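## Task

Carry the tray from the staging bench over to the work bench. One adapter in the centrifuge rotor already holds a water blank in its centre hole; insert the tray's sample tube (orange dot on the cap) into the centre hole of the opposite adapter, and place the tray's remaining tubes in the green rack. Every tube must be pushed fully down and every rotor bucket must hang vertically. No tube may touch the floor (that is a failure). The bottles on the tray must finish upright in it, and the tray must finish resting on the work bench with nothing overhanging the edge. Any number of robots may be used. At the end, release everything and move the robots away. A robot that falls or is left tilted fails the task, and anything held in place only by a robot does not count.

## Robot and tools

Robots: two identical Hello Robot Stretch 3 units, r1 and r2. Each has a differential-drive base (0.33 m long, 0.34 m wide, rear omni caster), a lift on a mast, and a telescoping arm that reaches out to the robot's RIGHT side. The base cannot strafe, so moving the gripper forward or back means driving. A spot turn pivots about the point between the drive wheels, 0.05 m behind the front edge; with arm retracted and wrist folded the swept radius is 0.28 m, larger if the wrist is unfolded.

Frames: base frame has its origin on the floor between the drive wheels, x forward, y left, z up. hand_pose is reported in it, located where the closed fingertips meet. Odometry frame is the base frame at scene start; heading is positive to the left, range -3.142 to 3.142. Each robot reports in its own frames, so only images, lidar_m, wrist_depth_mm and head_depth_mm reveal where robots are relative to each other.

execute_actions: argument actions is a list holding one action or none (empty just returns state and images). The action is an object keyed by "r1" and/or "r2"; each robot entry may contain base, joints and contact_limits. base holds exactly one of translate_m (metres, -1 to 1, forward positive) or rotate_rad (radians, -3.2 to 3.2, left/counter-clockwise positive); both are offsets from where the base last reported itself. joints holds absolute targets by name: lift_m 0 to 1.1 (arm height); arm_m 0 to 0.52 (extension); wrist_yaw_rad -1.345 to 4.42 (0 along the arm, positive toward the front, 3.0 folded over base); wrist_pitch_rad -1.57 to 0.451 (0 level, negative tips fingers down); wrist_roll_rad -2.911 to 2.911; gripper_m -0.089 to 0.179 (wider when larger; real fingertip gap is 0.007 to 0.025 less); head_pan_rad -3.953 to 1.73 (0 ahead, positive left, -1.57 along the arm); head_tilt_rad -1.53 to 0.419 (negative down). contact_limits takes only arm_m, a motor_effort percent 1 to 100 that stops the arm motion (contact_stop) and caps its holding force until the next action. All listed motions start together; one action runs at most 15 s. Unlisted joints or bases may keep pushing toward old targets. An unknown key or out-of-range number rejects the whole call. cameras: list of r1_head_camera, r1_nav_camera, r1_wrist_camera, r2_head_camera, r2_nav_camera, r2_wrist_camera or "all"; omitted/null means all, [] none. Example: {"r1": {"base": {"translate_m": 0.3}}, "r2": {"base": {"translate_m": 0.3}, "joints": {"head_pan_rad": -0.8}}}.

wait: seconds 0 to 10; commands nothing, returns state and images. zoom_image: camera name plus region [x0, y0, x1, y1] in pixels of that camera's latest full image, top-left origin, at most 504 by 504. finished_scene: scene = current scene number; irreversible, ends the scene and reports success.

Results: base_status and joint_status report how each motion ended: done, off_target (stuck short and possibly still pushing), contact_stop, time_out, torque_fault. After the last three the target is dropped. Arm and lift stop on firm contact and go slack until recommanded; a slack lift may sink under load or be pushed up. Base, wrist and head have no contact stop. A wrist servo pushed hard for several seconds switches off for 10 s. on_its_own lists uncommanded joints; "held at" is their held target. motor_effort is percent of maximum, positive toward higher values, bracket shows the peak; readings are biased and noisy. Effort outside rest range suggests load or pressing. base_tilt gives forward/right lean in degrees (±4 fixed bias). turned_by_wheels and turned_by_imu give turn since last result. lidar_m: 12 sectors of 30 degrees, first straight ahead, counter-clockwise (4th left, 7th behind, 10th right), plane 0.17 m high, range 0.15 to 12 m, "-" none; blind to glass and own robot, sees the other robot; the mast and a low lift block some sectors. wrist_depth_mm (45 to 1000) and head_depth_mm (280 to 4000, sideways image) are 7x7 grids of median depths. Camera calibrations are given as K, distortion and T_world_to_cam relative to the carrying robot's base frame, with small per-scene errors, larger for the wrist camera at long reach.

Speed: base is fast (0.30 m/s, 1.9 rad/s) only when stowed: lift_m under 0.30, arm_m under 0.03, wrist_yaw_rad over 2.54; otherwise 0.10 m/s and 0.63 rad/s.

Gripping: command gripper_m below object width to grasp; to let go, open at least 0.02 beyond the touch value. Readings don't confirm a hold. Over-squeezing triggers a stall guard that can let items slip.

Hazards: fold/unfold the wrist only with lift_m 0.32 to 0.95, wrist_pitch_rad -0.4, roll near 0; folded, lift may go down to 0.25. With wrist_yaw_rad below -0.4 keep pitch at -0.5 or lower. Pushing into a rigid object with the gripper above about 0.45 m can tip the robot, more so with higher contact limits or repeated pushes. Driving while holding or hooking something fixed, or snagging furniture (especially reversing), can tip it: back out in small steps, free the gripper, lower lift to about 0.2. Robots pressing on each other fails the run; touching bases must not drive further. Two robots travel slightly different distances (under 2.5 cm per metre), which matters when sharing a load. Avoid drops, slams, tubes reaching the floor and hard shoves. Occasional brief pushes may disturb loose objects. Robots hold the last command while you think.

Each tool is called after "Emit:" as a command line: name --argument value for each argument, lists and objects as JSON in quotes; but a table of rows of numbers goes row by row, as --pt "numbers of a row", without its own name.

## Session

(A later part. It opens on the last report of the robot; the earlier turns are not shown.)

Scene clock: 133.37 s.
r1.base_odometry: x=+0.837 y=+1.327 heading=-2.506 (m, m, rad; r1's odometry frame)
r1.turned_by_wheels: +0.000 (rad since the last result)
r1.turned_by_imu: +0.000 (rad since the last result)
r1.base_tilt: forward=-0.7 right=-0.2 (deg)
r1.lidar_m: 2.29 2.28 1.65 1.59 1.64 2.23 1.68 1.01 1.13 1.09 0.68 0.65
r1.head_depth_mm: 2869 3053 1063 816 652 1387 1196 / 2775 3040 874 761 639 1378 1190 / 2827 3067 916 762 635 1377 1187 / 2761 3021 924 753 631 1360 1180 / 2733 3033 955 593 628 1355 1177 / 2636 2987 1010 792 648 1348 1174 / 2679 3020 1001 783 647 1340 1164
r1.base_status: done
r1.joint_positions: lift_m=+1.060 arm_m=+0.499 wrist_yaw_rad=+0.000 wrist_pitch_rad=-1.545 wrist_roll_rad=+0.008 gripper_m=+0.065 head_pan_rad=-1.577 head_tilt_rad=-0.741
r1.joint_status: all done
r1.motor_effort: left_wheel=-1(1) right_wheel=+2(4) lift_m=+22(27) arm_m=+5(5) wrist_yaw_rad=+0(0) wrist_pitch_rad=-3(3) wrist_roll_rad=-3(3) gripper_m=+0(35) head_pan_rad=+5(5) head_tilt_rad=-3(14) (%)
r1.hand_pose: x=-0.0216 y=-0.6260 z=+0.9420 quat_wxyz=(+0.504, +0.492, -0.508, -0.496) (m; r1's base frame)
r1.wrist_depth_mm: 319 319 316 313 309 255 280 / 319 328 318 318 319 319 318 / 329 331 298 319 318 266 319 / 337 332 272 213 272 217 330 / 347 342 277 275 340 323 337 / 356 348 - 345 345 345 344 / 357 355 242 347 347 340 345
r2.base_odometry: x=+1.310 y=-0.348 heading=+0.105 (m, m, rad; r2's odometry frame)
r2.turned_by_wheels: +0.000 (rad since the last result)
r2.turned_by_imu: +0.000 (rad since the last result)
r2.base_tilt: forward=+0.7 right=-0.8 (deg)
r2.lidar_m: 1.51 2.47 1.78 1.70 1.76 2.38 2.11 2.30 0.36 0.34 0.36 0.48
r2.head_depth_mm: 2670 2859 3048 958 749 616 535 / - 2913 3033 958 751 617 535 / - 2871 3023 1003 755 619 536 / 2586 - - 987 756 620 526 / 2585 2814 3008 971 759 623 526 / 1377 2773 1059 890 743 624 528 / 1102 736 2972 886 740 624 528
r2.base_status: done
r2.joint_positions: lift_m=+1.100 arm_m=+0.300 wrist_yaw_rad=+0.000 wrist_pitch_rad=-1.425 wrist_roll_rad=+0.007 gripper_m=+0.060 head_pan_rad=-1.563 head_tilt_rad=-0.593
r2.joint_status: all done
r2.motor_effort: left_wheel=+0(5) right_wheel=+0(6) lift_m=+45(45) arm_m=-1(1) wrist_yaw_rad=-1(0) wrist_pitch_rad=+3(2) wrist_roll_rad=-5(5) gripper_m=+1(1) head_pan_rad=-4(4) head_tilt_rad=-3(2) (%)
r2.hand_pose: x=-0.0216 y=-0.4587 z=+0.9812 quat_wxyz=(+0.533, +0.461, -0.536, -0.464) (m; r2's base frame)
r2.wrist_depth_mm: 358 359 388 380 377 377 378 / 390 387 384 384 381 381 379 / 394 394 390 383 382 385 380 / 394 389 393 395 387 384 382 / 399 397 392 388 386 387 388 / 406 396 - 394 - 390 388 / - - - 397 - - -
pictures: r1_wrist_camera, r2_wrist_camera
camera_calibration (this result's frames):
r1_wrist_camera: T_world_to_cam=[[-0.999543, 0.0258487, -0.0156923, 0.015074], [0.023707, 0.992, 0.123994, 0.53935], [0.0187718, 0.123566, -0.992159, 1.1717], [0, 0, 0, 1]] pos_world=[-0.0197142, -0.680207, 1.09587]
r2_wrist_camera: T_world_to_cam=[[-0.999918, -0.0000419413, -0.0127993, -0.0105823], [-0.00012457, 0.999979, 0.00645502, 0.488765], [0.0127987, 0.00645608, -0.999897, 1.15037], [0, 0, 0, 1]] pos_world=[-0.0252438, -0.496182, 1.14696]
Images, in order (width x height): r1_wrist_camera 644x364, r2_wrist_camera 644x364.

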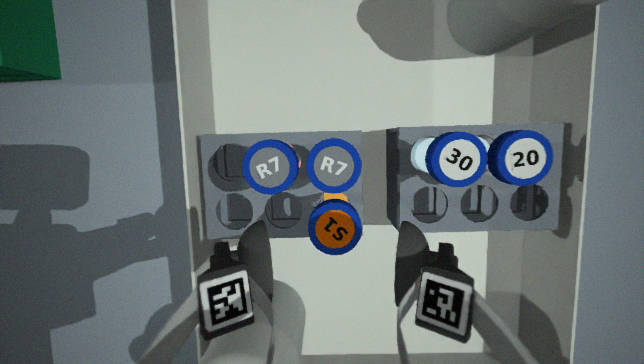

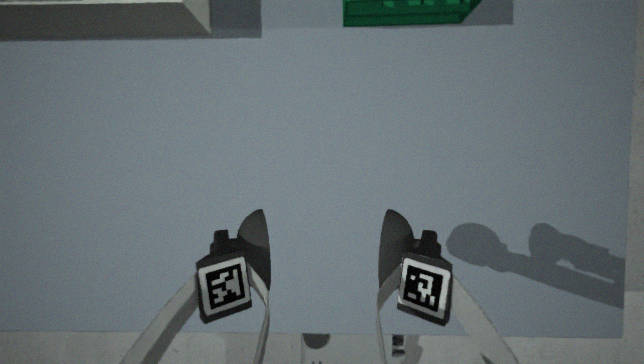

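Emit:
execute_actions --actions '[{"r1":{"joints":{"gripper_m":0.058,"lift_m":0.995}},"r2":{"joints":{"arm_m":0.46}}}]' --cameras '["r1_wrist_camera","r1_head_camera"]'

Emit:
execute_actions --actions '[{"r1":{"joints":{"gripper_m":-0.015}}}]' --cameras '["r1_wrist_camera"]'

Emit:
execute_actions --actions '[{"r1":{"joints":{"lift_m":1.1}}}]' --cameras '["r1_wrist_camera","r1_head_camera","r2_wrist_camera"]'

Scene clock: 137.30 s.
r1.base_odometry: x=+0.837 y=+1.327 heading=-2.506 (m, m, rad; r1's odometry frame)
r1.turned_by_wheels: +0.000 (rad since the last result)
r1.turned_by_imu: +0.000 (rad since the last result)
r1.base_tilt: forward=-0.7 right=-0.3 (deg)
r1.lidar_m: 2.29 2.28 1.65 1.59 1.64 2.23 1.67 1.01 1.13 1.09 0.68 0.65
r1.head_depth_mm: 2694 - 1054 818 651 1381 1197 / - 3088 872 763 637 1372 1189 / - 3060 906 762 635 1367 1186 / 2723 3022 909 751 634 1367 1181 / 2762 3029 955 593 629 1355 1173 / 2635 2943 1014 792 649 1347 1171 / 728 3052 1002 784 645 1344 1171
r1.base_status: not commanded
r1.joint_positions: lift_m=+0.995 arm_m=+0.499 wrist_yaw_rad=+0.000 wrist_pitch_rad=-1.545 wrist_roll_rad=+0.008 gripper_m=+0.058 head_pan_rad=-1.577 head_tilt_rad=-0.741
r1.joint_status: all done
r1.motor_effort: left_wheel=+0(1) right_wheel=+1(1) lift_m=+22(23) arm_m=+5(5) wrist_yaw_rad=+0(0) wrist_pitch_rad=-3(3) wrist_roll_rad=-3(3) gripper_m=+1(37) head_pan_rad=+5(5) head_tilt_rad=-3(3) (%)
r1.hand_pose: x=-0.0216 y=-0.6260 z=+0.8771 quat_wxyz=(+0.504, +0.492, -0.508, -0.496) (m; r1's base frame)
r1.wrist_depth_mm: 255 226 252 253 249 249 228 / 264 245 260 254 256 252 241 / 268 241 257 204 259 202 200 / 271 223 146 145 223 144 144 / 277 275 239 160 264 238 211 / 281 281 - 152 - 275 243 / 289 288 240 282 283 279 243
r2.base_odometry: x=+1.310 y=-0.348 heading=+0.105 (m, m, rad; r2's odometry frame)
r2.turned_by_wheels: +0.000 (rad since the last result)
r2.turned_by_imu: +0.000 (rad since the last result)
r2.base_tilt: forward=+0.7 right=-0.9 (deg)
r2.lidar_m: 1.51 2.46 1.77 1.70 1.76 2.37 2.11 2.29 0.36 0.34 0.35 0.48
r2.head_depth_mm: 2675 2867 3039 960 750 615 533 / 2653 2866 3036 961 753 617 535 / - 2840 3048 963 754 618 536 / - - 3070 966 757 622 525 / 2571 2813 3016 952 758 622 527 / 1353 2790 1545 892 743 623 527 / 1269 770 1053 881 739 624 528
r2.base_status: not commanded
r2.joint_positions: lift_m=+1.100 arm_m=+0.460 wrist_yaw_rad=+0.000 wrist_pitch_rad=-1.423 wrist_roll_rad=+0.007 gripper_m=+0.060 head_pan_rad=-1.563 head_tilt_rad=-0.593
r2.joint_status: all done
r2.motor_effort: left_wheel=+0(0) right_wheel=+0(0) lift_m=+45(45) arm_m=+4(3) wrist_yaw_rad=+1(0) wrist_pitch_rad=+2(3) wrist_roll_rad=-5(4) gripper_m=+0(0) head_pan_rad=-4(4) head_tilt_rad=-3(4) (%)
r2.hand_pose: x=-0.0216 y=-0.6185 z=+0.9812 quat_wxyz=(+0.534, +0.460, -0.537, -0.464) (m; r2's base frame)
r2.wrist_depth_mm: 351 353 381 382 377 374 377 / 389 387 384 385 381 377 378 / 389 386 387 389 372 383 379 / 397 393 392 391 386 382 383 / 393 397 393 395 387 386 383 / 399 403 - 397 - 388 383 / 402 403 398 399 396 386 390
pictures: r1_head_camera (sideways: a quarter turn clockwise sets it upright), r1_wrist_camera
camera_calibration (this result's frames):
r1_head_camera: T_world_to_cam=[[-0.0375639, 0.662311, -0.748287, 0.998446], [0.998835, 0.00219583, -0.0481978, 0.0579915], [-0.0302788, -0.749226, -0.661622, 0.822486], [0, 0, 0, 1]] pos_world=[0.00448543, -0.0451804, 1.29409]
r1_wrist_camera: T_world_to_cam=[[-0.999543, 0.0258485, -0.0156923, 0.0140541], [0.0237067, 0.992, 0.123994, 0.54741], [0.0187718, 0.123566, -0.992159, 1.10722], [0, 0, 0, 1]] pos_world=[-0.0197142, -0.680208, 1.03088]
Images, in order (width x height): r1_head_camera 896x504, r1_wrist_camera 644x364.

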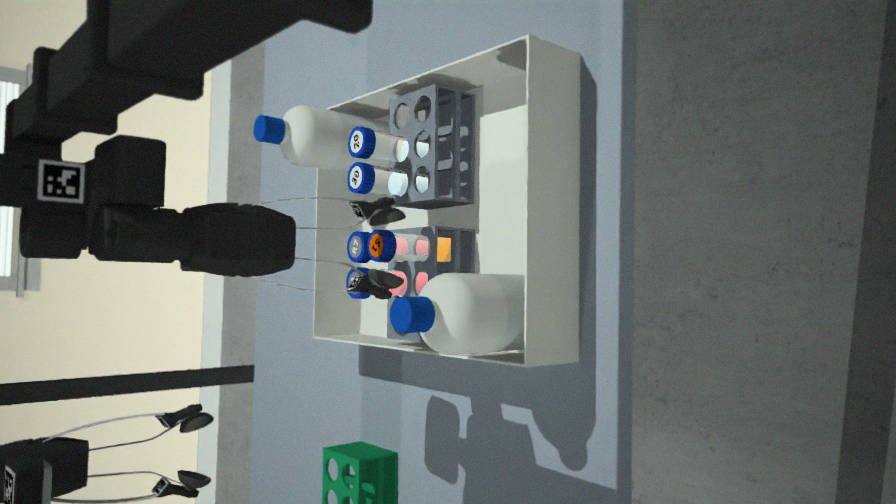

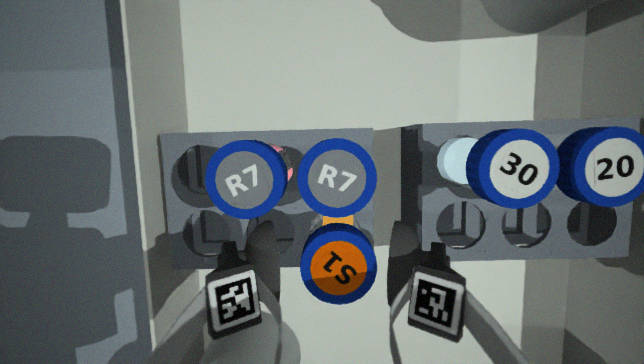

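Scene clock: 138.50 s.
r1.base_odometry: x=+0.837 y=+1.327 heading=-2.506 (m, m, rad; r1's odometry frame)
r1.turned_by_wheels: +0.000 (rad since the last result)
r1.turned_by_imu: +0.000 (rad since the last result)
r1.base_tilt: forward=-0.7 right=-0.3 (deg)
r1.lidar_m: 2.29 2.28 1.65 1.59 1.64 2.23 1.68 1.01 1.14 1.09 0.68 0.65
r1.head_depth_mm: 2684 - 1052 818 652 1386 1196 / - 3101 871 765 639 1369 1193 / - 3099 913 761 634 1367 1186 / 2725 3035 912 751 631 1357 1178 / 2746 3028 942 592 628 1352 1177 / 2658 2942 1010 792 650 1345 1170 / 729 3050 1001 786 645 1349 1169
r1.base_status: not commanded
r1.joint_positions: lift_m=+0.995 arm_m=+0.499 wrist_yaw_rad=+0.000 wrist_pitch_rad=-1.545 wrist_roll_rad=+0.008 gripper_m=-0.014 head_pan_rad=-1.577 head_tilt_rad=-0.741
r1.joint_status: all done
r1.motor_effort: left_wheel=-2(1) right_wheel=+1(1) lift_m=+22(22) arm_m=+5(5) wrist_yaw_rad=+0(0) wrist_pitch_rad=-3(2) wrist_roll_rad=-3(3) gripper_m=-16(91) head_pan_rad=+5(4) head_tilt_rad=-5(4) (%)
r1.hand_pose: x=-0.0216 y=-0.6260 z=+0.8771 quat_wxyz=(+0.504, +0.492, -0.508, -0.496) (m; r1's base frame)
r1.wrist_depth_mm: 257 225 253 253 250 249 230 / 261 246 259 257 256 255 240 / 266 242 262 204 259 200 198 / 272 222 146 145 225 144 143 / 278 275 239 147 242 237 209 / 285 280 262 148 - 277 244 / 289 288 235 281 282 283 245
r2.base_odometry: x=+1.310 y=-0.348 heading=+0.105 (m, m, rad; r2's odometry frame)
r2.turned_by_wheels: +0.000 (rad since the last result)
r2.turned_by_imu: +0.000 (rad since the last result)
r2.base_tilt: forward=+0.8 right=-0.8 (deg)
r2.lidar_m: 1.51 2.47 1.78 1.70 1.76 2.38 2.10 2.30 0.36 0.34 0.36 0.48
r2.head_depth_mm: 2666 2885 3018 959 751 616 534 / 2653 2862 3027 961 751 617 535 / - 2867 3038 963 755 619 537 / - - 3073 965 755 621 526 / 2582 2786 3017 955 758 622 527 / 1348 2802 1556 894 743 624 527 / 1269 772 1052 886 738 625 529
r2.base_status: not commanded
r2.joint_positions: lift_m=+1.100 arm_m=+0.460 wrist_yaw_rad=+0.000 wrist_pitch_rad=-1.423 wrist_roll_rad=+0.007 gripper_m=+0.060 head_pan_rad=-1.563 head_tilt_rad=-0.593
r2.joint_status: not commanded
r2.motor_effort: left_wheel=+0(1) right_wheel=+0(0) lift_m=+45(45) arm_m=+4(4) wrist_yaw_rad=+1(0) wrist_pitch_rad=+2(2) wrist_roll_rad=-4(5) gripper_m=+0(0) head_pan_rad=-4(4) head_tilt_rad=-4(3) (%)
r2.hand_pose: x=-0.0216 y=-0.6185 z=+0.9812 quat_wxyz=(+0.534, +0.460, -0.537, -0.464) (m; r2's base frame)
r2.wrist_depth_mm: 353 355 381 378 379 378 375 / 389 387 383 385 380 377 376 / 387 383 383 388 378 382 376 / 392 391 391 384 387 383 382 / 396 399 389 396 389 387 382 / 407 396 - 393 - 389 384 / 401 403 402 396 395 392 390
pictures: r1_wrist_camera
camera_calibration (this result's frames):
r1_wrist_camera: T_world_to_cam=[[-0.999543, 0.0258485, -0.0156923, 0.0140541], [0.0237068, 0.992, 0.123994, 0.54741], [0.0187718, 0.123566, -0.992159, 1.10722], [0, 0, 0, 1]] pos_world=[-0.0197142, -0.680208, 1.03088]
Images, in order (width x height): r1_wrist_camera 644x364.

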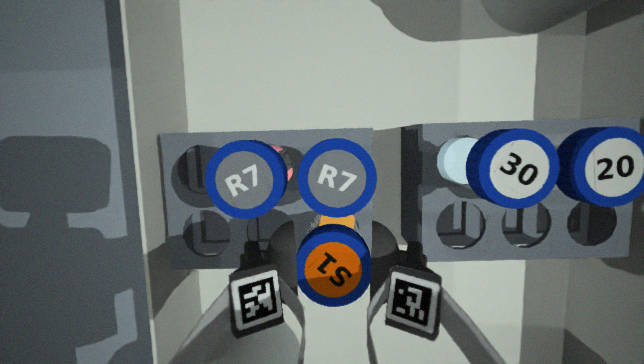

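Scene clock: 140.30 s.
r1.base_odometry: x=+0.837 y=+1.327 heading=-2.506 (m, m, rad; r1's odometry frame)
r1.turned_by_wheels: +0.000 (rad since the last result)
r1.turned_by_imu: +0.000 (rad since the last result)
r1.base_tilt: forward=-0.8 right=-0.3 (deg)
r1.lidar_m: 2.29 2.28 1.65 1.59 1.65 2.24 1.67 1.01 1.13 1.09 0.68 0.65
r1.head_depth_mm: 2797 3111 1056 819 650 1382 1199 / 2770 3042 868 765 637 1376 1191 / 2741 3027 906 764 635 1367 1186 / 2695 3120 894 754 632 1359 1183 / 2764 3017 940 592 629 1350 1179 / 2646 2924 1012 792 649 1344 1173 / 729 3013 1000 785 645 1349 1169
r1.base_status: not commanded
r1.joint_positions: lift_m=+1.100 arm_m=+0.499 wrist_yaw_rad=+0.000 wrist_pitch_rad=-1.545 wrist_roll_rad=+0.008 gripper_m=-0.014 head_pan_rad=-1.577 head_tilt_rad=-0.741
r1.joint_status: all done
r1.motor_effort: left_wheel=-2(1) right_wheel=+1(1) lift_m=+26(26) arm_m=+4(5) wrist_yaw_rad=+1(0) wrist_pitch_rad=-2(2) wrist_roll_rad=-3(3) gripper_m=-16(17) head_pan_rad=+4(5) head_tilt_rad=-3(4) (%)
r1.hand_pose: x=-0.0216 y=-0.6260 z=+0.9818 quat_wxyz=(+0.504, +0.492, -0.508, -0.496) (m; r1's base frame)
r1.wrist_depth_mm: 323 353 349 348 349 255 350 / 347 359 361 357 357 356 354 / 373 366 362 360 318 302 359 / 379 376 323 310 325 310 374 / 387 383 368 234 376 343 373 / 395 394 387 148 - 378 385 / 399 403 249 365 357 363 394
r2.base_odometry: x=+1.310 y=-0.348 heading=+0.105 (m, m, rad; r2's odometry frame)
r2.turned_by_wheels: +0.000 (rad since the last result)
r2.turned_by_imu: +0.000 (rad since the last result)
r2.base_tilt: forward=+0.7 right=-0.7 (deg)
r2.lidar_m: 1.51 2.46 1.78 1.70 1.76 2.38 2.10 2.31 0.36 0.34 0.36 0.48
r2.head_depth_mm: 2686 2883 3047 959 749 615 534 / 2638 2847 3034 961 753 618 534 / - 2870 3031 963 753 620 536 / - - 3053 965 757 622 526 / 2576 2835 3018 953 760 622 527 / 1381 2778 1558 893 743 624 528 / 2492 765 2926 887 739 625 529
r2.base_status: not commanded
r2.joint_positions: lift_m=+1.100 arm_m=+0.460 wrist_yaw_rad=+0.000 wrist_pitch_rad=-1.423 wrist_roll_rad=+0.007 gripper_m=+0.060 head_pan_rad=-1.563 head_tilt_rad=-0.593
r2.joint_status: not commanded
r2.motor_effort: left_wheel=-1(0) right_wheel=+0(0) lift_m=+46(46) arm_m=+4(3) wrist_yaw_rad=+0(2) wrist_pitch_rad=+2(2) wrist_roll_rad=-5(4) gripper_m=+1(0) head_pan_rad=-4(4) head_tilt_rad=-2(3) (%)
r2.hand_pose: x=-0.0216 y=-0.6185 z=+0.9812 quat_wxyz=(+0.534, +0.460, -0.537, -0.464) (m; r2's base frame)
r2.wrist_depth_mm: 355 355 386 381 375 380 373 / 390 385 383 383 379 378 379 / 390 386 385 384 377 379 379 / 394 387 393 393 388 387 382 / 399 396 393 390 395 388 388 / 397 394 - 394 - 388 389 / 407 404 404 397 398 393 392
pictures: r1_head_camera (sideways: a quarter turn clockwise sets it upright), r1_wrist_camera, r2_wrist_camera
camera_calibration (this result's frames):
r1_head_camera: T_world_to_cam=[[-0.0375639, 0.662311, -0.748287, 0.998446], [0.998835, 0.00219595, -0.0481978, 0.0579915], [-0.0302787, -0.749226, -0.661622, 0.822486], [0, 0, 0, 1]] pos_world=[0.00448543, -0.0451804, 1.29409]
r1_wrist_camera: T_world_to_cam=[[-0.999543, 0.0258487, -0.0156923, 0.015698], [0.023707, 0.992, 0.123994, 0.534423], [0.0187718, 0.123566, -0.992159, 1.21115], [0, 0, 0, 1]] pos_world=[-0.0197142, -0.680209, 1.13563]
r2_wrist_camera: T_world_to_cam=[[-0.999918, 0.00040842, -0.0127995, -0.0103164], [0.000342821, 0.999987, 0.00512693, 0.649852], [0.0128014, 0.00512212, -0.999905, 1.1506], [0, 0, 0, 1]] pos_world=[-0.0252677, -0.655733, 1.14703]
Images, in order (width x height): r1_head_camera 896x504, r1_wrist_camera 644x364, r2_wrist_camera 644x364.

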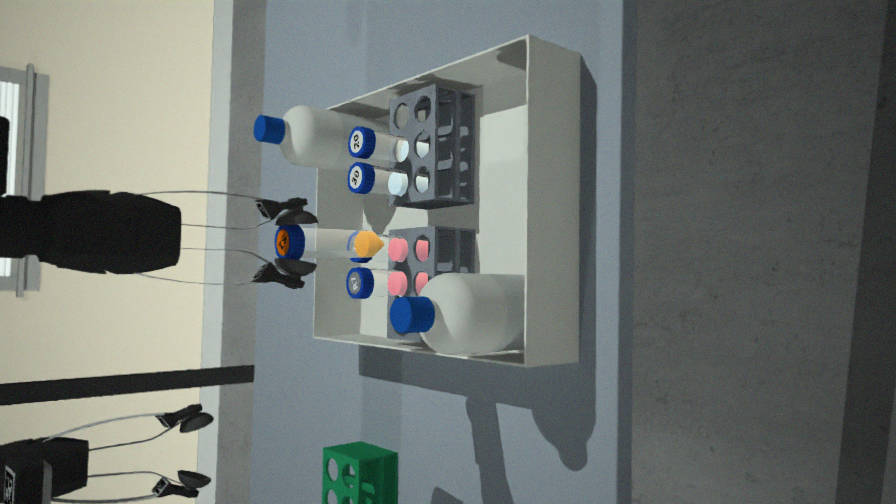

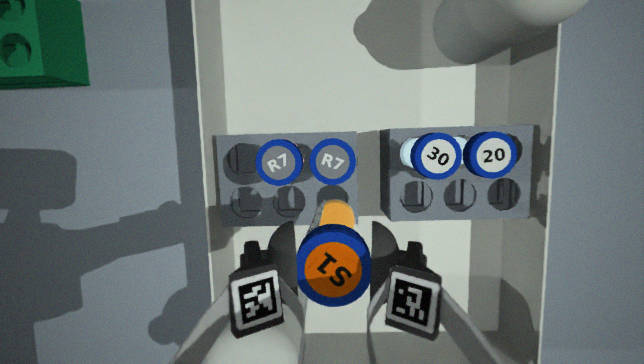

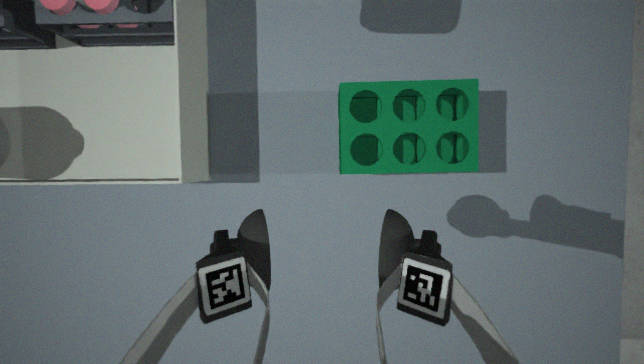

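Emit:
execute_actions --actions '[{"r1":{"joints":{"arm_m":0.25}},"r2":{"joints":{"arm_m":0.0}}}]' --cameras '[]'

Emit:
execute_actions --actions '[{"r1":{"base":{"translate_m":-0.8},"joints":{"wrist_pitch_rad":-1.05,"head_pan_rad":-1.8}},"r2":{"base":{"translate_m":-0.8}}}]' --cameras '["r1_nav_camera","r1_head_camera"]'

Scene clock: 147.37 s.
r1.base_odometry: x=+0.837 y=+1.327 heading=-2.506 (m, m, rad; r1's odometry frame)
r1.turned_by_wheels: +0.000 (rad since the last result)
r1.turned_by_imu: +0.000 (rad since the last result)
r1.base_tilt: forward=-0.8 right=-0.3 (deg)
r1.lidar_m: 2.29 2.27 1.65 1.59 1.65 2.23 1.68 1.01 1.14 1.09 0.68 0.65
r1.head_depth_mm: 2907 3078 1059 822 654 1380 1194 / - 3072 869 765 640 1377 1189 / - - 852 762 635 1367 1191 / 2760 - 912 729 632 1357 1179 / 2728 3022 940 593 629 1357 1178 / 2635 2985 1013 790 651 1350 1170 / 2731 3039 1002 788 646 1344 1174
r1.base_status: not commanded
r1.joint_positions: lift_m=+1.100 arm_m=+0.250 wrist_yaw_rad=+0.000 wrist_pitch_rad=-1.545 wrist_roll_rad=+0.006 gripper_m=-0.014 head_pan_rad=-1.577 head_tilt_rad=-0.741
r1.joint_status: all done
r1.motor_effort: left_wheel=-1(2) right_wheel=+1(1) lift_m=+27(27) arm_m=-5(6) wrist_yaw_rad=+1(0) wrist_pitch_rad=-2(3) wrist_roll_rad=-2(3) gripper_m=-16(15) head_pan_rad=+5(5) head_tilt_rad=-3(4) (%)
r1.hand_pose: x=-0.0216 y=-0.3778 z=+0.9818 quat_wxyz=(+0.505, +0.492, -0.507, -0.495) (m; r1's base frame)
r1.wrist_depth_mm: 363 353 206 349 348 346 350 / 362 364 235 357 357 357 352 / 375 373 366 369 368 363 361 / - - - - - - - / - - - 177 - - - / - - - 148 - - - / - - - - - - -
r2.base_odometry: x=+1.310 y=-0.348 heading=+0.105 (m, m, rad; r2's odometry frame)
r2.turned_by_wheels: +0.000 (rad since the last result)
r2.turned_by_imu: +0.000 (rad since the last result)
r2.base_tilt: forward=+0.7 right=-0.7 (deg)
r2.lidar_m: 1.51 2.46 1.78 1.70 1.76 2.38 2.11 2.29 0.36 0.34 0.36 0.48
r2.head_depth_mm: - - - - - - - / - - - - - - - / - - - - - - - / 2577 2896 3006 1010 - - - / 2570 2820 2997 971 759 622 533 / 1349 2737 1068 893 743 625 528 / 878 2771 2993 886 742 626 530
r2.base_status: not commanded
r2.joint_positions: lift_m=+1.100 arm_m=+0.000 wrist_yaw_rad=+0.001 wrist_pitch_rad=-1.423 wrist_roll_rad=+0.005 gripper_m=+0.060 head_pan_rad=-1.563 head_tilt_rad=-0.593
r2.joint_status: all done
r2.motor_effort: left_wheel=-1(1) right_wheel=+0(1) lift_m=+45(45) arm_m=-1(0) wrist_yaw_rad=+0(1) wrist_pitch_rad=+2(2) wrist_roll_rad=-4(5) gripper_m=+1(0) head_pan_rad=-4(4) head_tilt_rad=-3(3) (%)
r2.hand_pose: x=-0.0216 y=-0.1591 z=+0.9812 quat_wxyz=(+0.534, +0.461, -0.536, -0.463) (m; r2's base frame)
r2.wrist_depth_mm: 385 381 386 380 380 376 377 / - - - - 855 597 - / - - - - - - - / - - - - - - - / - - - - - - - / - - - - - - - / - - - - - - -
pictures: none
No camera images: the call's "cameras" was empty. Leave "cameras" out to get every camera's image.

Scene clock: 156.33 s.
r1.base_odometry: x=+1.481 y=+1.802 heading=-2.506 (m, m, rad; r1's odometry frame)
r1.turned_by_wheels: +0.000 (rad since the last result)
r1.turned_by_imu: -0.002 (rad since the last result)
r1.base_tilt: forward=-0.7 right=-0.3 (deg)
r1.lidar_m: 3.08 2.26 1.65 1.58 1.64 2.21 2.20 0.60 0.47 0.46 1.14 1.35
r1.head_depth_mm: 949 1081 1092 803 830 926 1173 / 925 1038 1000 983 928 881 1148 / 2872 3059 1291 1132 1002 1106 1165 / 2962 3123 2516 854 692 913 1137 / - 3084 1043 798 670 1359 1177 / - - 905 789 650 1349 1169 / 2639 2917 1000 785 645 1338 1167
r1.base_status: done
r1.joint_positions: lift_m=+1.100 arm_m=+0.250 wrist_yaw_rad=+0.000 wrist_pitch_rad=-1.062 wrist_roll_rad=+0.006 gripper_m=-0.014 head_pan_rad=-1.793 head_tilt_rad=-0.741
r1.joint_status: all done
r1.motor_effort: left_wheel=-1(5) right_wheel=+1(1) lift_m=+27(27) arm_m=-5(6) wrist_yaw_rad=+0(0) wrist_pitch_rad=+6(6) wrist_roll_rad=-2(2) gripper_m=-16(16) head_pan_rad=-4(32) head_tilt_rad=-4(3) (%)
r1.hand_pose: x=-0.0216 y=-0.4991 z=+1.0030 quat_wxyz=(+0.608, +0.357, -0.611, -0.360) (m; r1's base frame)
r1.wrist_depth_mm: 517 513 520 513 528 721 481 / 494 492 488 481 483 701 478 / 461 460 455 452 459 681 476 / 432 437 429 427 430 625 483 / 409 409 404 234 401 607 477 / 388 386 387 148 - 586 488 / 369 365 364 364 364 565 549
r2.base_odometry: x=+0.515 y=-0.432 heading=+0.105 (m, m, rad; r2's odometry frame)
r2.turned_by_wheels: +0.000 (rad since the last result)
r2.turned_by_imu: -0.001 (rad since the last result)
r2.base_tilt: forward=+0.8 right=-0.8 (deg)
r2.lidar_m: 1.30 2.44 1.76 1.69 1.74 2.35 1.53 1.32 3.25 3.11 1.11 0.59
r2.head_depth_mm: - - - - - - - / - - - - - - - / - - - - - - - / 2614 2892 3045 2411 - - - / 2592 2819 3005 2342 1825 1503 1291 / 2591 2822 3014 2351 1838 1502 1277 / 2574 2820 3005 2347 1844 1465 1281
r2.base_status: done
r2.joint_positions: lift_m=+1.100 arm_m=+0.000 wrist_yaw_rad=+0.001 wrist_pitch_rad=-1.423 wrist_roll_rad=+0.005 gripper_m=+0.060 head_pan_rad=-1.563 head_tilt_rad=-0.593
r2.joint_status: not commanded
r2.motor_effort: left_wheel=+0(7) right_wheel=+0(5) lift_m=+45(45) arm_m=-1(1) wrist_yaw_rad=+0(1) wrist_pitch_rad=+2(2) wrist_roll_rad=-4(4) gripper_m=+1(1) head_pan_rad=-4(4) head_tilt_rad=-2(2) (%)
r2.hand_pose: x=-0.0216 y=-0.1591 z=+0.9812 quat_wxyz=(+0.534, +0.461, -0.536, -0.463) (m; r2's base frame)
r2.wrist_depth_mm: - - - - - - - / 696 - - - - - - / - - - - - - - / - - - - - - - / - - - - - - - / - - - - - - - / - - - - - - -
pictures: r1_head_camera (sideways: a quarter turn clockwise sets it upright), r1_nav_camera (sideways: a quarter turn counterclockwise sets it upright)
camera_calibration (this result's frames):
r1_head_camera: T_world_to_cam=[[0.105207, 0.655144, -0.748143, 0.997387], [0.976126, -0.21179, -0.048196, 0.0581276], [-0.190024, -0.725211, -0.661785, 0.823673], [0, 0, 0, 1]] pos_world=[-0.0051541, -0.0437843, 1.29408]
r1_nav_camera: T_world_to_cam=[[-0.16094, -0.651446, 0.741429, -0.923645], [-0.978195, 0.205206, -0.0320325, 0.0996521], [-0.131278, -0.730417, -0.670266, 0.833754], [0, 0, 0, 1]] pos_world=[0.0582817, -0.0131657, 1.24685]
Images, in order (width x height): r1_head_camera 896x504, r1_nav_camera 672x504.

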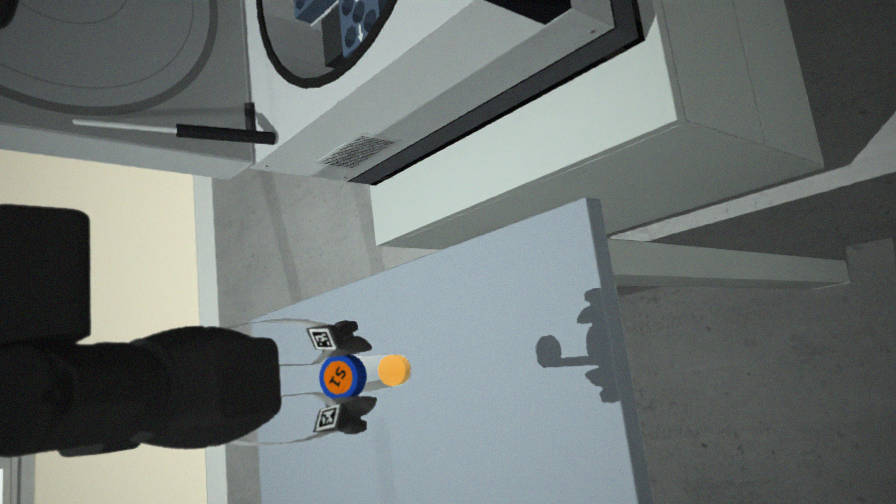

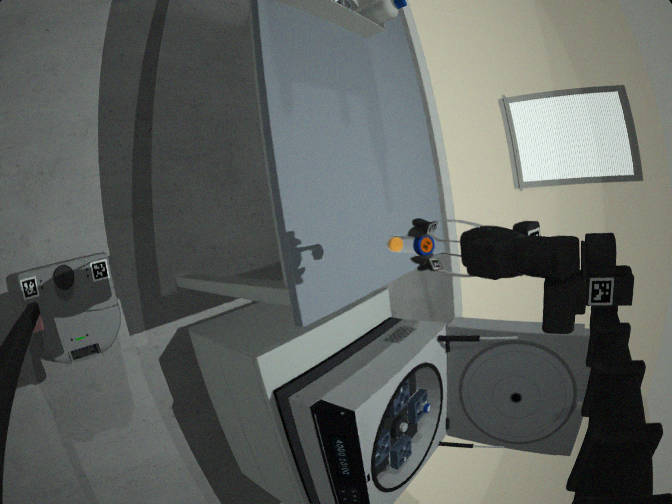

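Emit:
execute_actions --actions '[{"r1":{"base":{"translate_m":-0.5},"joints":{"arm_m":0.3,"head_pan_rad":-1.57}}}]' --cameras '["r1_nav_camera","r1_head_camera"]'

Scene clock: 163.43 s.
r1.base_odometry: x=+1.883 y=+2.099 heading=-2.506 (m, m, rad; r1's odometry frame)
r1.turned_by_wheels: +0.000 (rad since the last result)
r1.turned_by_imu: -0.001 (rad since the last result)
r1.base_tilt: forward=-0.8 right=-0.4 (deg)
r1.lidar_m: 1.84 2.26 1.64 1.57 1.62 1.76 1.69 0.62 0.44 0.43 0.44 1.55
r1.head_depth_mm: 880 981 1010 852 677 790 1020 / 897 980 1025 816 674 786 1013 / - 994 1024 833 673 784 1012 / 849 1014 951 806 669 780 1001 / 877 1009 973 727 668 775 1000 / 2748 3048 2458 1186 886 804 995 / 2772 3046 1261 1517 1538 1285 1149
r1.base_status: done
r1.joint_positions: lift_m=+1.100 arm_m=+0.300 wrist_yaw_rad=+0.000 wrist_pitch_rad=-1.061 wrist_roll_rad=+0.006 gripper_m=-0.014 head_pan_rad=-1.577 head_tilt_rad=-0.741
r1.joint_status: all done
r1.motor_effort: left_wheel=-2(4) right_wheel=+1(2) lift_m=+27(27) arm_m=+5(6) wrist_yaw_rad=+0(0) wrist_pitch_rad=+6(6) wrist_roll_rad=-2(2) gripper_m=-16(16) head_pan_rad=+5(32) head_tilt_rad=-4(4) (%)
r1.hand_pose: x=-0.0216 y=-0.5484 z=+1.0031 quat_wxyz=(+0.608, +0.357, -0.611, -0.359) (m; r1's base frame)
r1.wrist_depth_mm: 525 761 - 487 519 515 455 / 492 - 726 498 480 500 448 / 460 - 415 466 449 449 438 / 448 - 388 452 440 436 436 / 472 - 368 235 424 420 397 / - - 592 148 - 445 337 / 472 727 326 332 324 324 327
r2.base_odometry: x=+0.515 y=-0.432 heading=+0.105 (m, m, rad; r2's odometry frame)
r2.turned_by_wheels: +0.000 (rad since the last result)
r2.turned_by_imu: +0.000 (rad since the last result)
r2.base_tilt: forward=+0.7 right=-0.7 (deg)
r2.lidar_m: 1.30 2.45 1.76 1.69 1.74 2.36 1.53 1.32 3.25 3.10 1.10 0.59
r2.head_depth_mm: - - - - - - - / - - - - - - - / - - - - - - - / 2599 2874 3028 2448 - - - / 2593 2837 3025 2336 1840 1505 1294 / 2581 2803 3028 2343 1841 1511 1277 / 2584 2814 3007 2347 1843 1474 1276
r2.base_status: not commanded
r2.joint_positions: lift_m=+1.100 arm_m=+0.000 wrist_yaw_rad=+0.001 wrist_pitch_rad=-1.423 wrist_roll_rad=+0.005 gripper_m=+0.060 head_pan_rad=-1.563 head_tilt_rad=-0.593
r2.joint_status: not commanded
r2.motor_effort: left_wheel=+0(0) right_wheel=+0(0) lift_m=+46(45) arm_m=-1(1) wrist_yaw_rad=-1(0) wrist_pitch_rad=+2(2) wrist_roll_rad=-4(4) gripper_m=+1(0) head_pan_rad=-4(4) head_tilt_rad=-3(3) (%)
r2.hand_pose: x=-0.0216 y=-0.1591 z=+0.9812 quat_wxyz=(+0.534, +0.461, -0.536, -0.463) (m; r2's base frame)
r2.wrist_depth_mm: - - - - - - - / 680 - - - - - - / - - - - - - - / - - - - - - - / - - - - - - - / - - - - - - - / - - - - - - -
pictures: r1_head_camera (sideways: a quarter turn clockwise sets it upright), r1_nav_camera (sideways: a quarter turn counterclockwise sets it upright)
camera_calibration (this result's frames):
r1_head_camera: T_world_to_cam=[[-0.0374599, 0.662486, -0.748137, 0.99825], [0.998836, 0.00205158, -0.0481959, 0.057989], [-0.0303942, -0.749072, -0.661791, 0.822707], [0, 0, 0, 1]] pos_world=[0.00447842, -0.0451784, 1.29408]
r1_nav_camera: T_world_to_cam=[[-0.0177726, -0.670802, 0.741423, -0.924511], [-0.999447, -0.00892501, -0.0320326, 0.0997819], [0.0281048, -0.741583, -0.670273, 0.83279], [0, 0, 0, 1]] pos_world=[0.0598904, -0.00169099, 1.24685]
Images, in order (width x height): r1_head_camera 896x504, r1_nav_camera 672x504.

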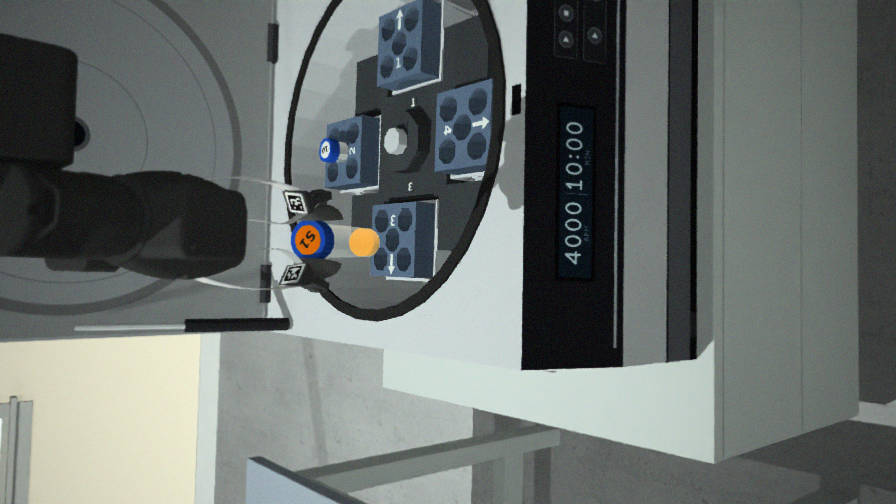

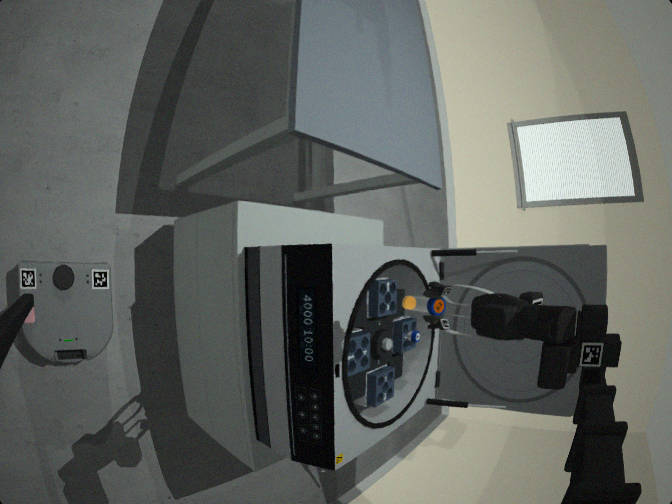

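Emit:
execute_actions --actions '[{"r1":{"base":{"translate_m":-0.142},"joints":{"arm_m":0.37,"wrist_pitch_rad":-1.55}}}]' --cameras '[]'

Emit:
execute_actions --actions '[{"r1":{"joints":{"arm_m":0.49,"lift_m":1.09}}}]' --cameras '["r1_wrist_camera","r1_head_camera"]'

Emit:
execute_actions --actions '[{"r1":{"joints":{"lift_m":1.02}}}]' --cameras '["r1_wrist_camera","r1_head_camera"]'

Scene clock: 170.73 s.
r1.base_odometry: x=+1.998 y=+2.183 heading=-2.506 (m, m, rad; r1's odometry frame)
r1.turned_by_wheels: +0.000 (rad since the last result)
r1.turned_by_imu: +0.000 (rad since the last result)
r1.base_tilt: forward=-0.7 right=-0.3 (deg)
r1.lidar_m: 1.98 2.26 1.64 1.57 1.63 1.62 1.55 1.60 0.45 0.43 0.44 0.68
r1.head_depth_mm: 2664 3088 2591 748 680 799 1027 / 881 971 986 811 678 790 1021 / 880 999 1020 835 674 784 1019 / 857 - 1020 764 671 781 1011 / 859 975 1009 824 669 775 1010 / 857 953 958 723 666 773 998 / 2707 3047 2430 718 666 769 990
r1.base_status: done
r1.joint_positions: lift_m=+1.100 arm_m=+0.370 wrist_yaw_rad=+0.000 wrist_pitch_rad=-1.544 wrist_roll_rad=+0.006 gripper_m=-0.014 head_pan_rad=-1.577 head_tilt_rad=-0.741
r1.joint_status: all done
r1.motor_effort: left_wheel=-1(4) right_wheel=+0(2) lift_m=+27(27) arm_m=+5(5) wrist_yaw_rad=+0(0) wrist_pitch_rad=-4(5) wrist_roll_rad=-2(3) gripper_m=-17(16) head_pan_rad=+5(5) head_tilt_rad=-4(4) (%)
r1.hand_pose: x=-0.0216 y=-0.4974 z=+0.9818 quat_wxyz=(+0.505, +0.492, -0.508, -0.495) (m; r1's base frame)
r1.wrist_depth_mm: - 348 374 361 365 395 304 / - 319 382 369 380 341 315 / - 326 344 492 430 319 321 / 599 333 331 329 324 325 326 / - - - 233 - - - / - - - 148 - - - / - - - - - - -
r2.base_odometry: x=+0.515 y=-0.432 heading=+0.105 (m, m, rad; r2's odometry frame)
r2.turned_by_wheels: +0.000 (rad since the last result)
r2.turned_by_imu: +0.000 (rad since the last result)
r2.base_tilt: forward=+0.7 right=-0.7 (deg)
r2.lidar_m: 1.30 2.45 1.77 1.69 1.74 2.35 1.53 1.32 3.25 3.09 1.11 0.59
r2.head_depth_mm: - - - - - - - / - - - - - - - / - - - - - - - / 2623 2899 3027 2436 - - - / 2572 2827 3044 2338 1834 1503 1290 / 2587 2821 3022 2348 1845 1504 1280 / 2578 2804 3011 2350 1838 1473 1285
r2.base_status: not commanded
r2.joint_positions: lift_m=+1.100 arm_m=+0.000 wrist_yaw_rad=+0.001 wrist_pitch_rad=-1.423 wrist_roll_rad=+0.005 gripper_m=+0.060 head_pan_rad=-1.563 head_tilt_rad=-0.593
r2.joint_status: not commanded
r2.motor_effort: left_wheel=-1(1) right_wheel=+0(1) lift_m=+46(45) arm_m=-1(1) wrist_yaw_rad=+0(0) wrist_pitch_rad=+2(2) wrist_roll_rad=-4(4) gripper_m=+1(1) head_pan_rad=-5(4) head_tilt_rad=-2(3) (%)
r2.hand_pose: x=-0.0216 y=-0.1591 z=+0.9812 quat_wxyz=(+0.534, +0.461, -0.536, -0.463) (m; r2's base frame)
r2.wrist_depth_mm: - - - - - - - / 703 - - - - - - / - - - - - - - / - - - - - - - / - - - - - - - / - - - - - - - / - - - - - - -
pictures: none
No camera images: the call's "cameras" was empty. Leave "cameras" out to get every camera's image.

Scene clock: 172.87 s.
r1.base_odometry: x=+1.998 y=+2.183 heading=-2.506 (m, m, rad; r1's odometry frame)
r1.turned_by_wheels: +0.000 (rad since the last result)
r1.turned_by_imu: +0.000 (rad since the last result)
r1.base_tilt: forward=-0.8 right=-0.4 (deg)
r1.lidar_m: 1.97 2.26 1.63 1.57 1.62 1.62 1.55 1.61 0.45 0.43 0.44 0.68
r1.head_depth_mm: 2661 3097 2607 750 680 800 1027 / 869 971 987 812 679 790 1021 / 865 990 1018 834 676 784 1016 / 849 1005 957 808 672 779 1012 / 865 974 1006 824 669 776 1007 / 862 956 959 720 667 773 1000 / 2669 3054 2453 717 665 767 992
r1.base_status: not commanded
r1.joint_positions: lift_m=+1.090 arm_m=+0.490 wrist_yaw_rad=+0.000 wrist_pitch_rad=-1.545 wrist_roll_rad=+0.006 gripper_m=-0.014 head_pan_rad=-1.577 head_tilt_rad=-0.741
r1.joint_status: all done
r1.motor_effort: left_wheel=-1(0) right_wheel=+0(1) lift_m=+22(23) arm_m=+5(6) wrist_yaw_rad=+0(1) wrist_pitch_rad=-3(3) wrist_roll_rad=-2(3) gripper_m=-16(17) head_pan_rad=+5(5) head_tilt_rad=-3(4) (%)
r1.hand_pose: x=-0.0216 y=-0.6171 z=+0.9720 quat_wxyz=(+0.505, +0.492, -0.508, -0.495) (m; r1's base frame)
r1.wrist_depth_mm: 304 350 357 356 355 353 296 / 312 348 357 351 365 354 307 / - 363 376 367 374 389 306 / - 323 383 418 379 358 317 / 617 330 382 233 405 325 321 / - 333 335 149 - 331 328 / - - - - - - -
r2.base_odometry: x=+0.515 y=-0.432 heading=+0.105 (m, m, rad; r2's odometry frame)
r2.turned_by_wheels: +0.000 (rad since the last result)
r2.turned_by_imu: +0.000 (rad since the last result)
r2.base_tilt: forward=+0.8 right=-0.8 (deg)
r2.lidar_m: 1.30 2.45 1.76 1.69 1.75 2.36 1.53 1.32 3.23 3.11 1.10 0.59
r2.head_depth_mm: - - - - - - - / - - - - - - - / - - - - - - - / 2588 2881 3033 2437 - - - / 2598 2839 3028 2353 1829 1506 1289 / 2593 2833 3009 2348 1839 1509 1277 / 2583 2802 3008 2351 1840 1468 1281
r2.base_status: not commanded
r2.joint_positions: lift_m=+1.100 arm_m=+0.000 wrist_yaw_rad=+0.001 wrist_pitch_rad=-1.423 wrist_roll_rad=+0.005 gripper_m=+0.060 head_pan_rad=-1.563 head_tilt_rad=-0.593
r2.joint_status: not commanded
r2.motor_effort: left_wheel=+0(0) right_wheel=-1(0) lift_m=+45(46) arm_m=-1(1) wrist_yaw_rad=-1(1) wrist_pitch_rad=+2(2) wrist_roll_rad=-4(4) gripper_m=+0(0) head_pan_rad=-4(4) head_tilt_rad=-3(3) (%)
r2.hand_pose: x=-0.0216 y=-0.1591 z=+0.9812 quat_wxyz=(+0.534, +0.461, -0.536, -0.463) (m; r2's base frame)
r2.wrist_depth_mm: - - - - - - - / 693 - - - - - - / - - - - - - - / - - - - - - - / - - - - - - - / - - - - - - - / - - - - - - -
pictures: r1_head_camera (sideways: a quarter turn clockwise sets it upright), r1_wrist_camera
camera_calibration (this result's frames):
r1_head_camera: T_world_to_cam=[[-0.0375155, 0.662543, -0.748084, 0.99818], [0.998836, 0.00213991, -0.0481952, 0.0579881], [-0.0303306, -0.749021, -0.661852, 0.822786], [0, 0, 0, 1]] pos_world=[0.00448224, -0.0451779, 1.29408]
r1_wrist_camera: T_world_to_cam=[[-0.999595, 0.023755, -0.0156545, 0.0139812], [0.0216408, 0.992094, 0.123616, 0.527183], [0.0184672, 0.123227, -0.992207, 1.20019], [0, 0, 0, 1]] pos_world=[-0.0195973, -0.671244, 1.12589]
Images, in order (width x height): r1_head_camera 896x504, r1_wrist_camera 644x364.

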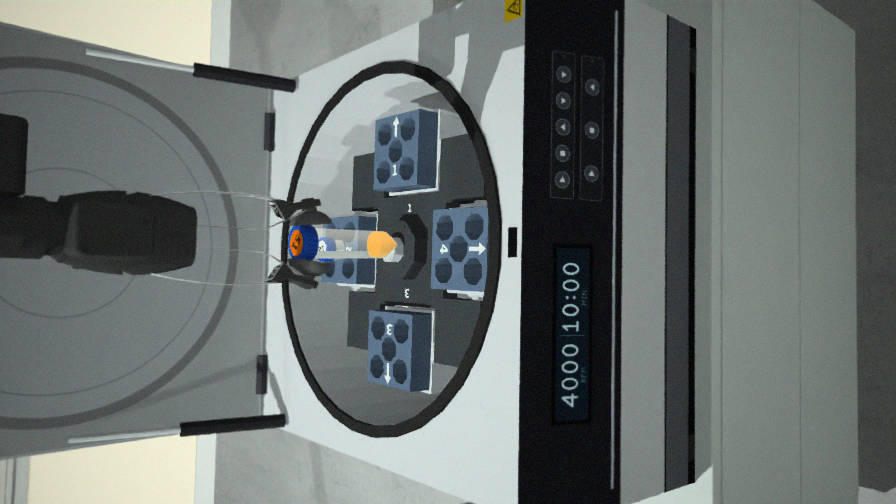

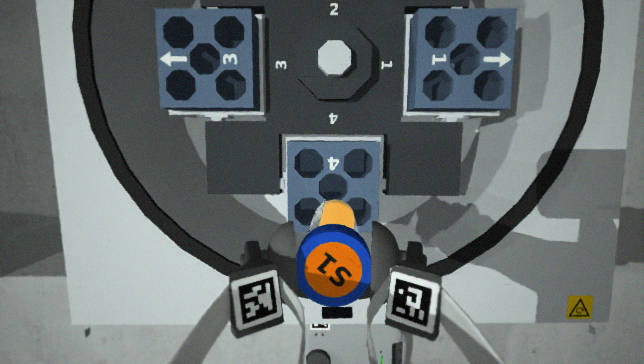

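Scene clock: 174.33 s.
r1.base_odometry: x=+1.998 y=+2.183 heading=-2.506 (m, m, rad; r1's odometry frame)
r1.turned_by_wheels: +0.000 (rad since the last result)
r1.turned_by_imu: +0.000 (rad since the last result)
r1.base_tilt: forward=-0.7 right=-0.3 (deg)
r1.lidar_m: 1.97 2.26 1.63 1.57 1.62 1.62 1.55 1.61 0.45 0.43 0.44 0.68
r1.head_depth_mm: - 3125 2579 750 683 799 1028 / 899 980 984 810 678 787 1021 / - 980 1022 833 676 784 1018 / 864 958 1013 803 672 779 1007 / 864 972 1009 822 668 778 1006 / 860 952 959 721 666 773 1000 / 2719 3038 2414 717 664 771 992
r1.base_status: not commanded
r1.joint_positions: lift_m=+1.020 arm_m=+0.490 wrist_yaw_rad=+0.000 wrist_pitch_rad=-1.545 wrist_roll_rad=+0.006 gripper_m=-0.014 head_pan_rad=-1.577 head_tilt_rad=-0.741
r1.joint_status: all done
r1.motor_effort: left_wheel=-1(1) right_wheel=+0(1) lift_m=+23(22) arm_m=+6(5) wrist_yaw_rad=-1(1) wrist_pitch_rad=-3(3) wrist_roll_rad=-2(2) gripper_m=-16(15) head_pan_rad=+5(5) head_tilt_rad=-3(3) (%)
r1.hand_pose: x=-0.0216 y=-0.6171 z=+0.9020 quat_wxyz=(+0.505, +0.492, -0.508, -0.495) (m; r1's base frame)
r1.wrist_depth_mm: 269 288 293 274 294 267 269 / 267 281 298 282 301 271 278 / 255 343 306 303 303 328 268 / 250 314 313 290 310 318 248 / 256 269 379 233 397 297 250 / 262 260 269 148 - 256 255 / 269 266 268 265 265 262 260
r2.base_odometry: x=+0.515 y=-0.432 heading=+0.105 (m, m, rad; r2's odometry frame)
r2.turned_by_wheels: +0.000 (rad since the last result)
r2.turned_by_imu: +0.000 (rad since the last result)
r2.base_tilt: forward=+0.6 right=-0.8 (deg)
r2.lidar_m: 1.30 2.44 1.76 1.69 1.74 2.36 1.53 1.32 3.26 3.10 1.10 0.59
r2.head_depth_mm: - - - - - - - / - - - - - - - / - - - - - - - / 2595 2881 3041 2444 - - - / 2589 2836 3049 2342 1824 1507 1287 / 2579 2809 3013 2346 1837 1508 1281 / 2582 2818 3008 2382 1845 1477 1278
r2.base_status: not commanded
r2.joint_positions: lift_m=+1.100 arm_m=+0.000 wrist_yaw_rad=+0.001 wrist_pitch_rad=-1.423 wrist_roll_rad=+0.005 gripper_m=+0.060 head_pan_rad=-1.563 head_tilt_rad=-0.593
r2.joint_status: not commanded
r2.motor_effort: left_wheel=+0(0) right_wheel=-1(0) lift_m=+45(45) arm_m=-1(1) wrist_yaw_rad=+0(0) wrist_pitch_rad=+2(2) wrist_roll_rad=-4(4) gripper_m=+1(1) head_pan_rad=-4(4) head_tilt_rad=-2(3) (%)
r2.hand_pose: x=-0.0216 y=-0.1591 z=+0.9812 quat_wxyz=(+0.534, +0.461, -0.536, -0.463) (m; r2's base frame)
r2.wrist_depth_mm: - - - - - - - / 689 - - - - - - / - - - - - - - / - - - - - - - / - - - - - - - / - - - - - - - / - - - - - - -
pictures: r1_head_camera (sideways: a quarter turn clockwise sets it upright), r1_wrist_camera
camera_calibration (this result's frames):
r1_head_camera: T_world_to_cam=[[-0.0375154, 0.662543, -0.748084, 0.99818], [0.998836, 0.00213967, -0.0481952, 0.0579881], [-0.0303308, -0.749021, -0.661852, 0.822786], [0, 0, 0, 1]] pos_world=[0.00448223, -0.0451779, 1.29408]
r1_wrist_camera: T_world_to_cam=[[-0.999595, 0.0237548, -0.0156545, 0.0128852], [0.0216406, 0.992094, 0.123616, 0.535838], [0.0184672, 0.123227, -0.992207, 1.13073], [0, 0, 0, 1]] pos_world=[-0.0195973, -0.671245, 1.05588]
Images, in order (width x height): r1_head_camera 896x504, r1_wrist_camera 644x364.

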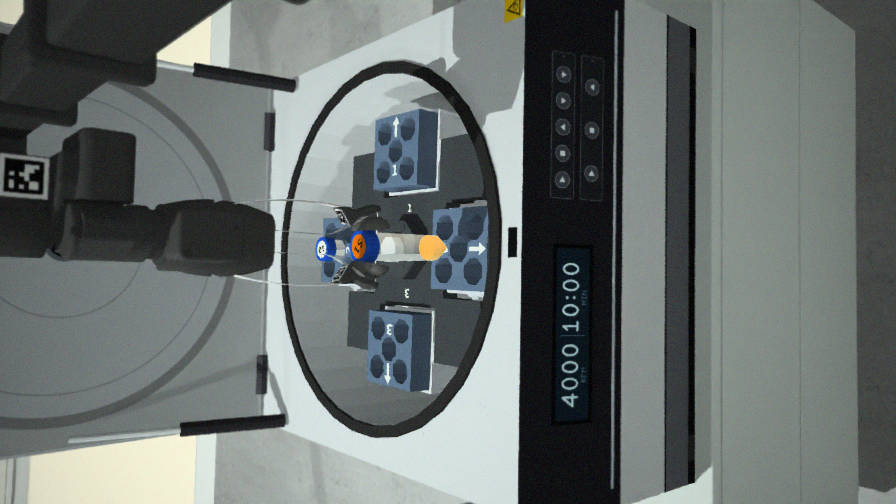

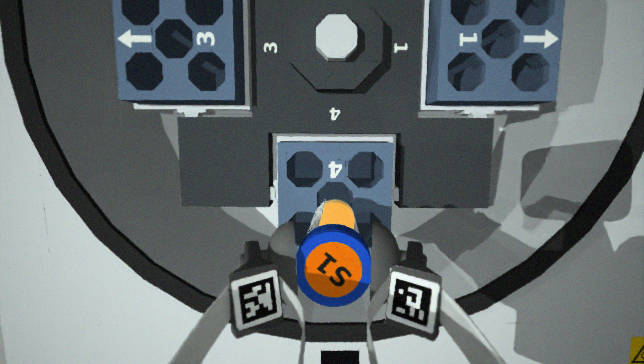

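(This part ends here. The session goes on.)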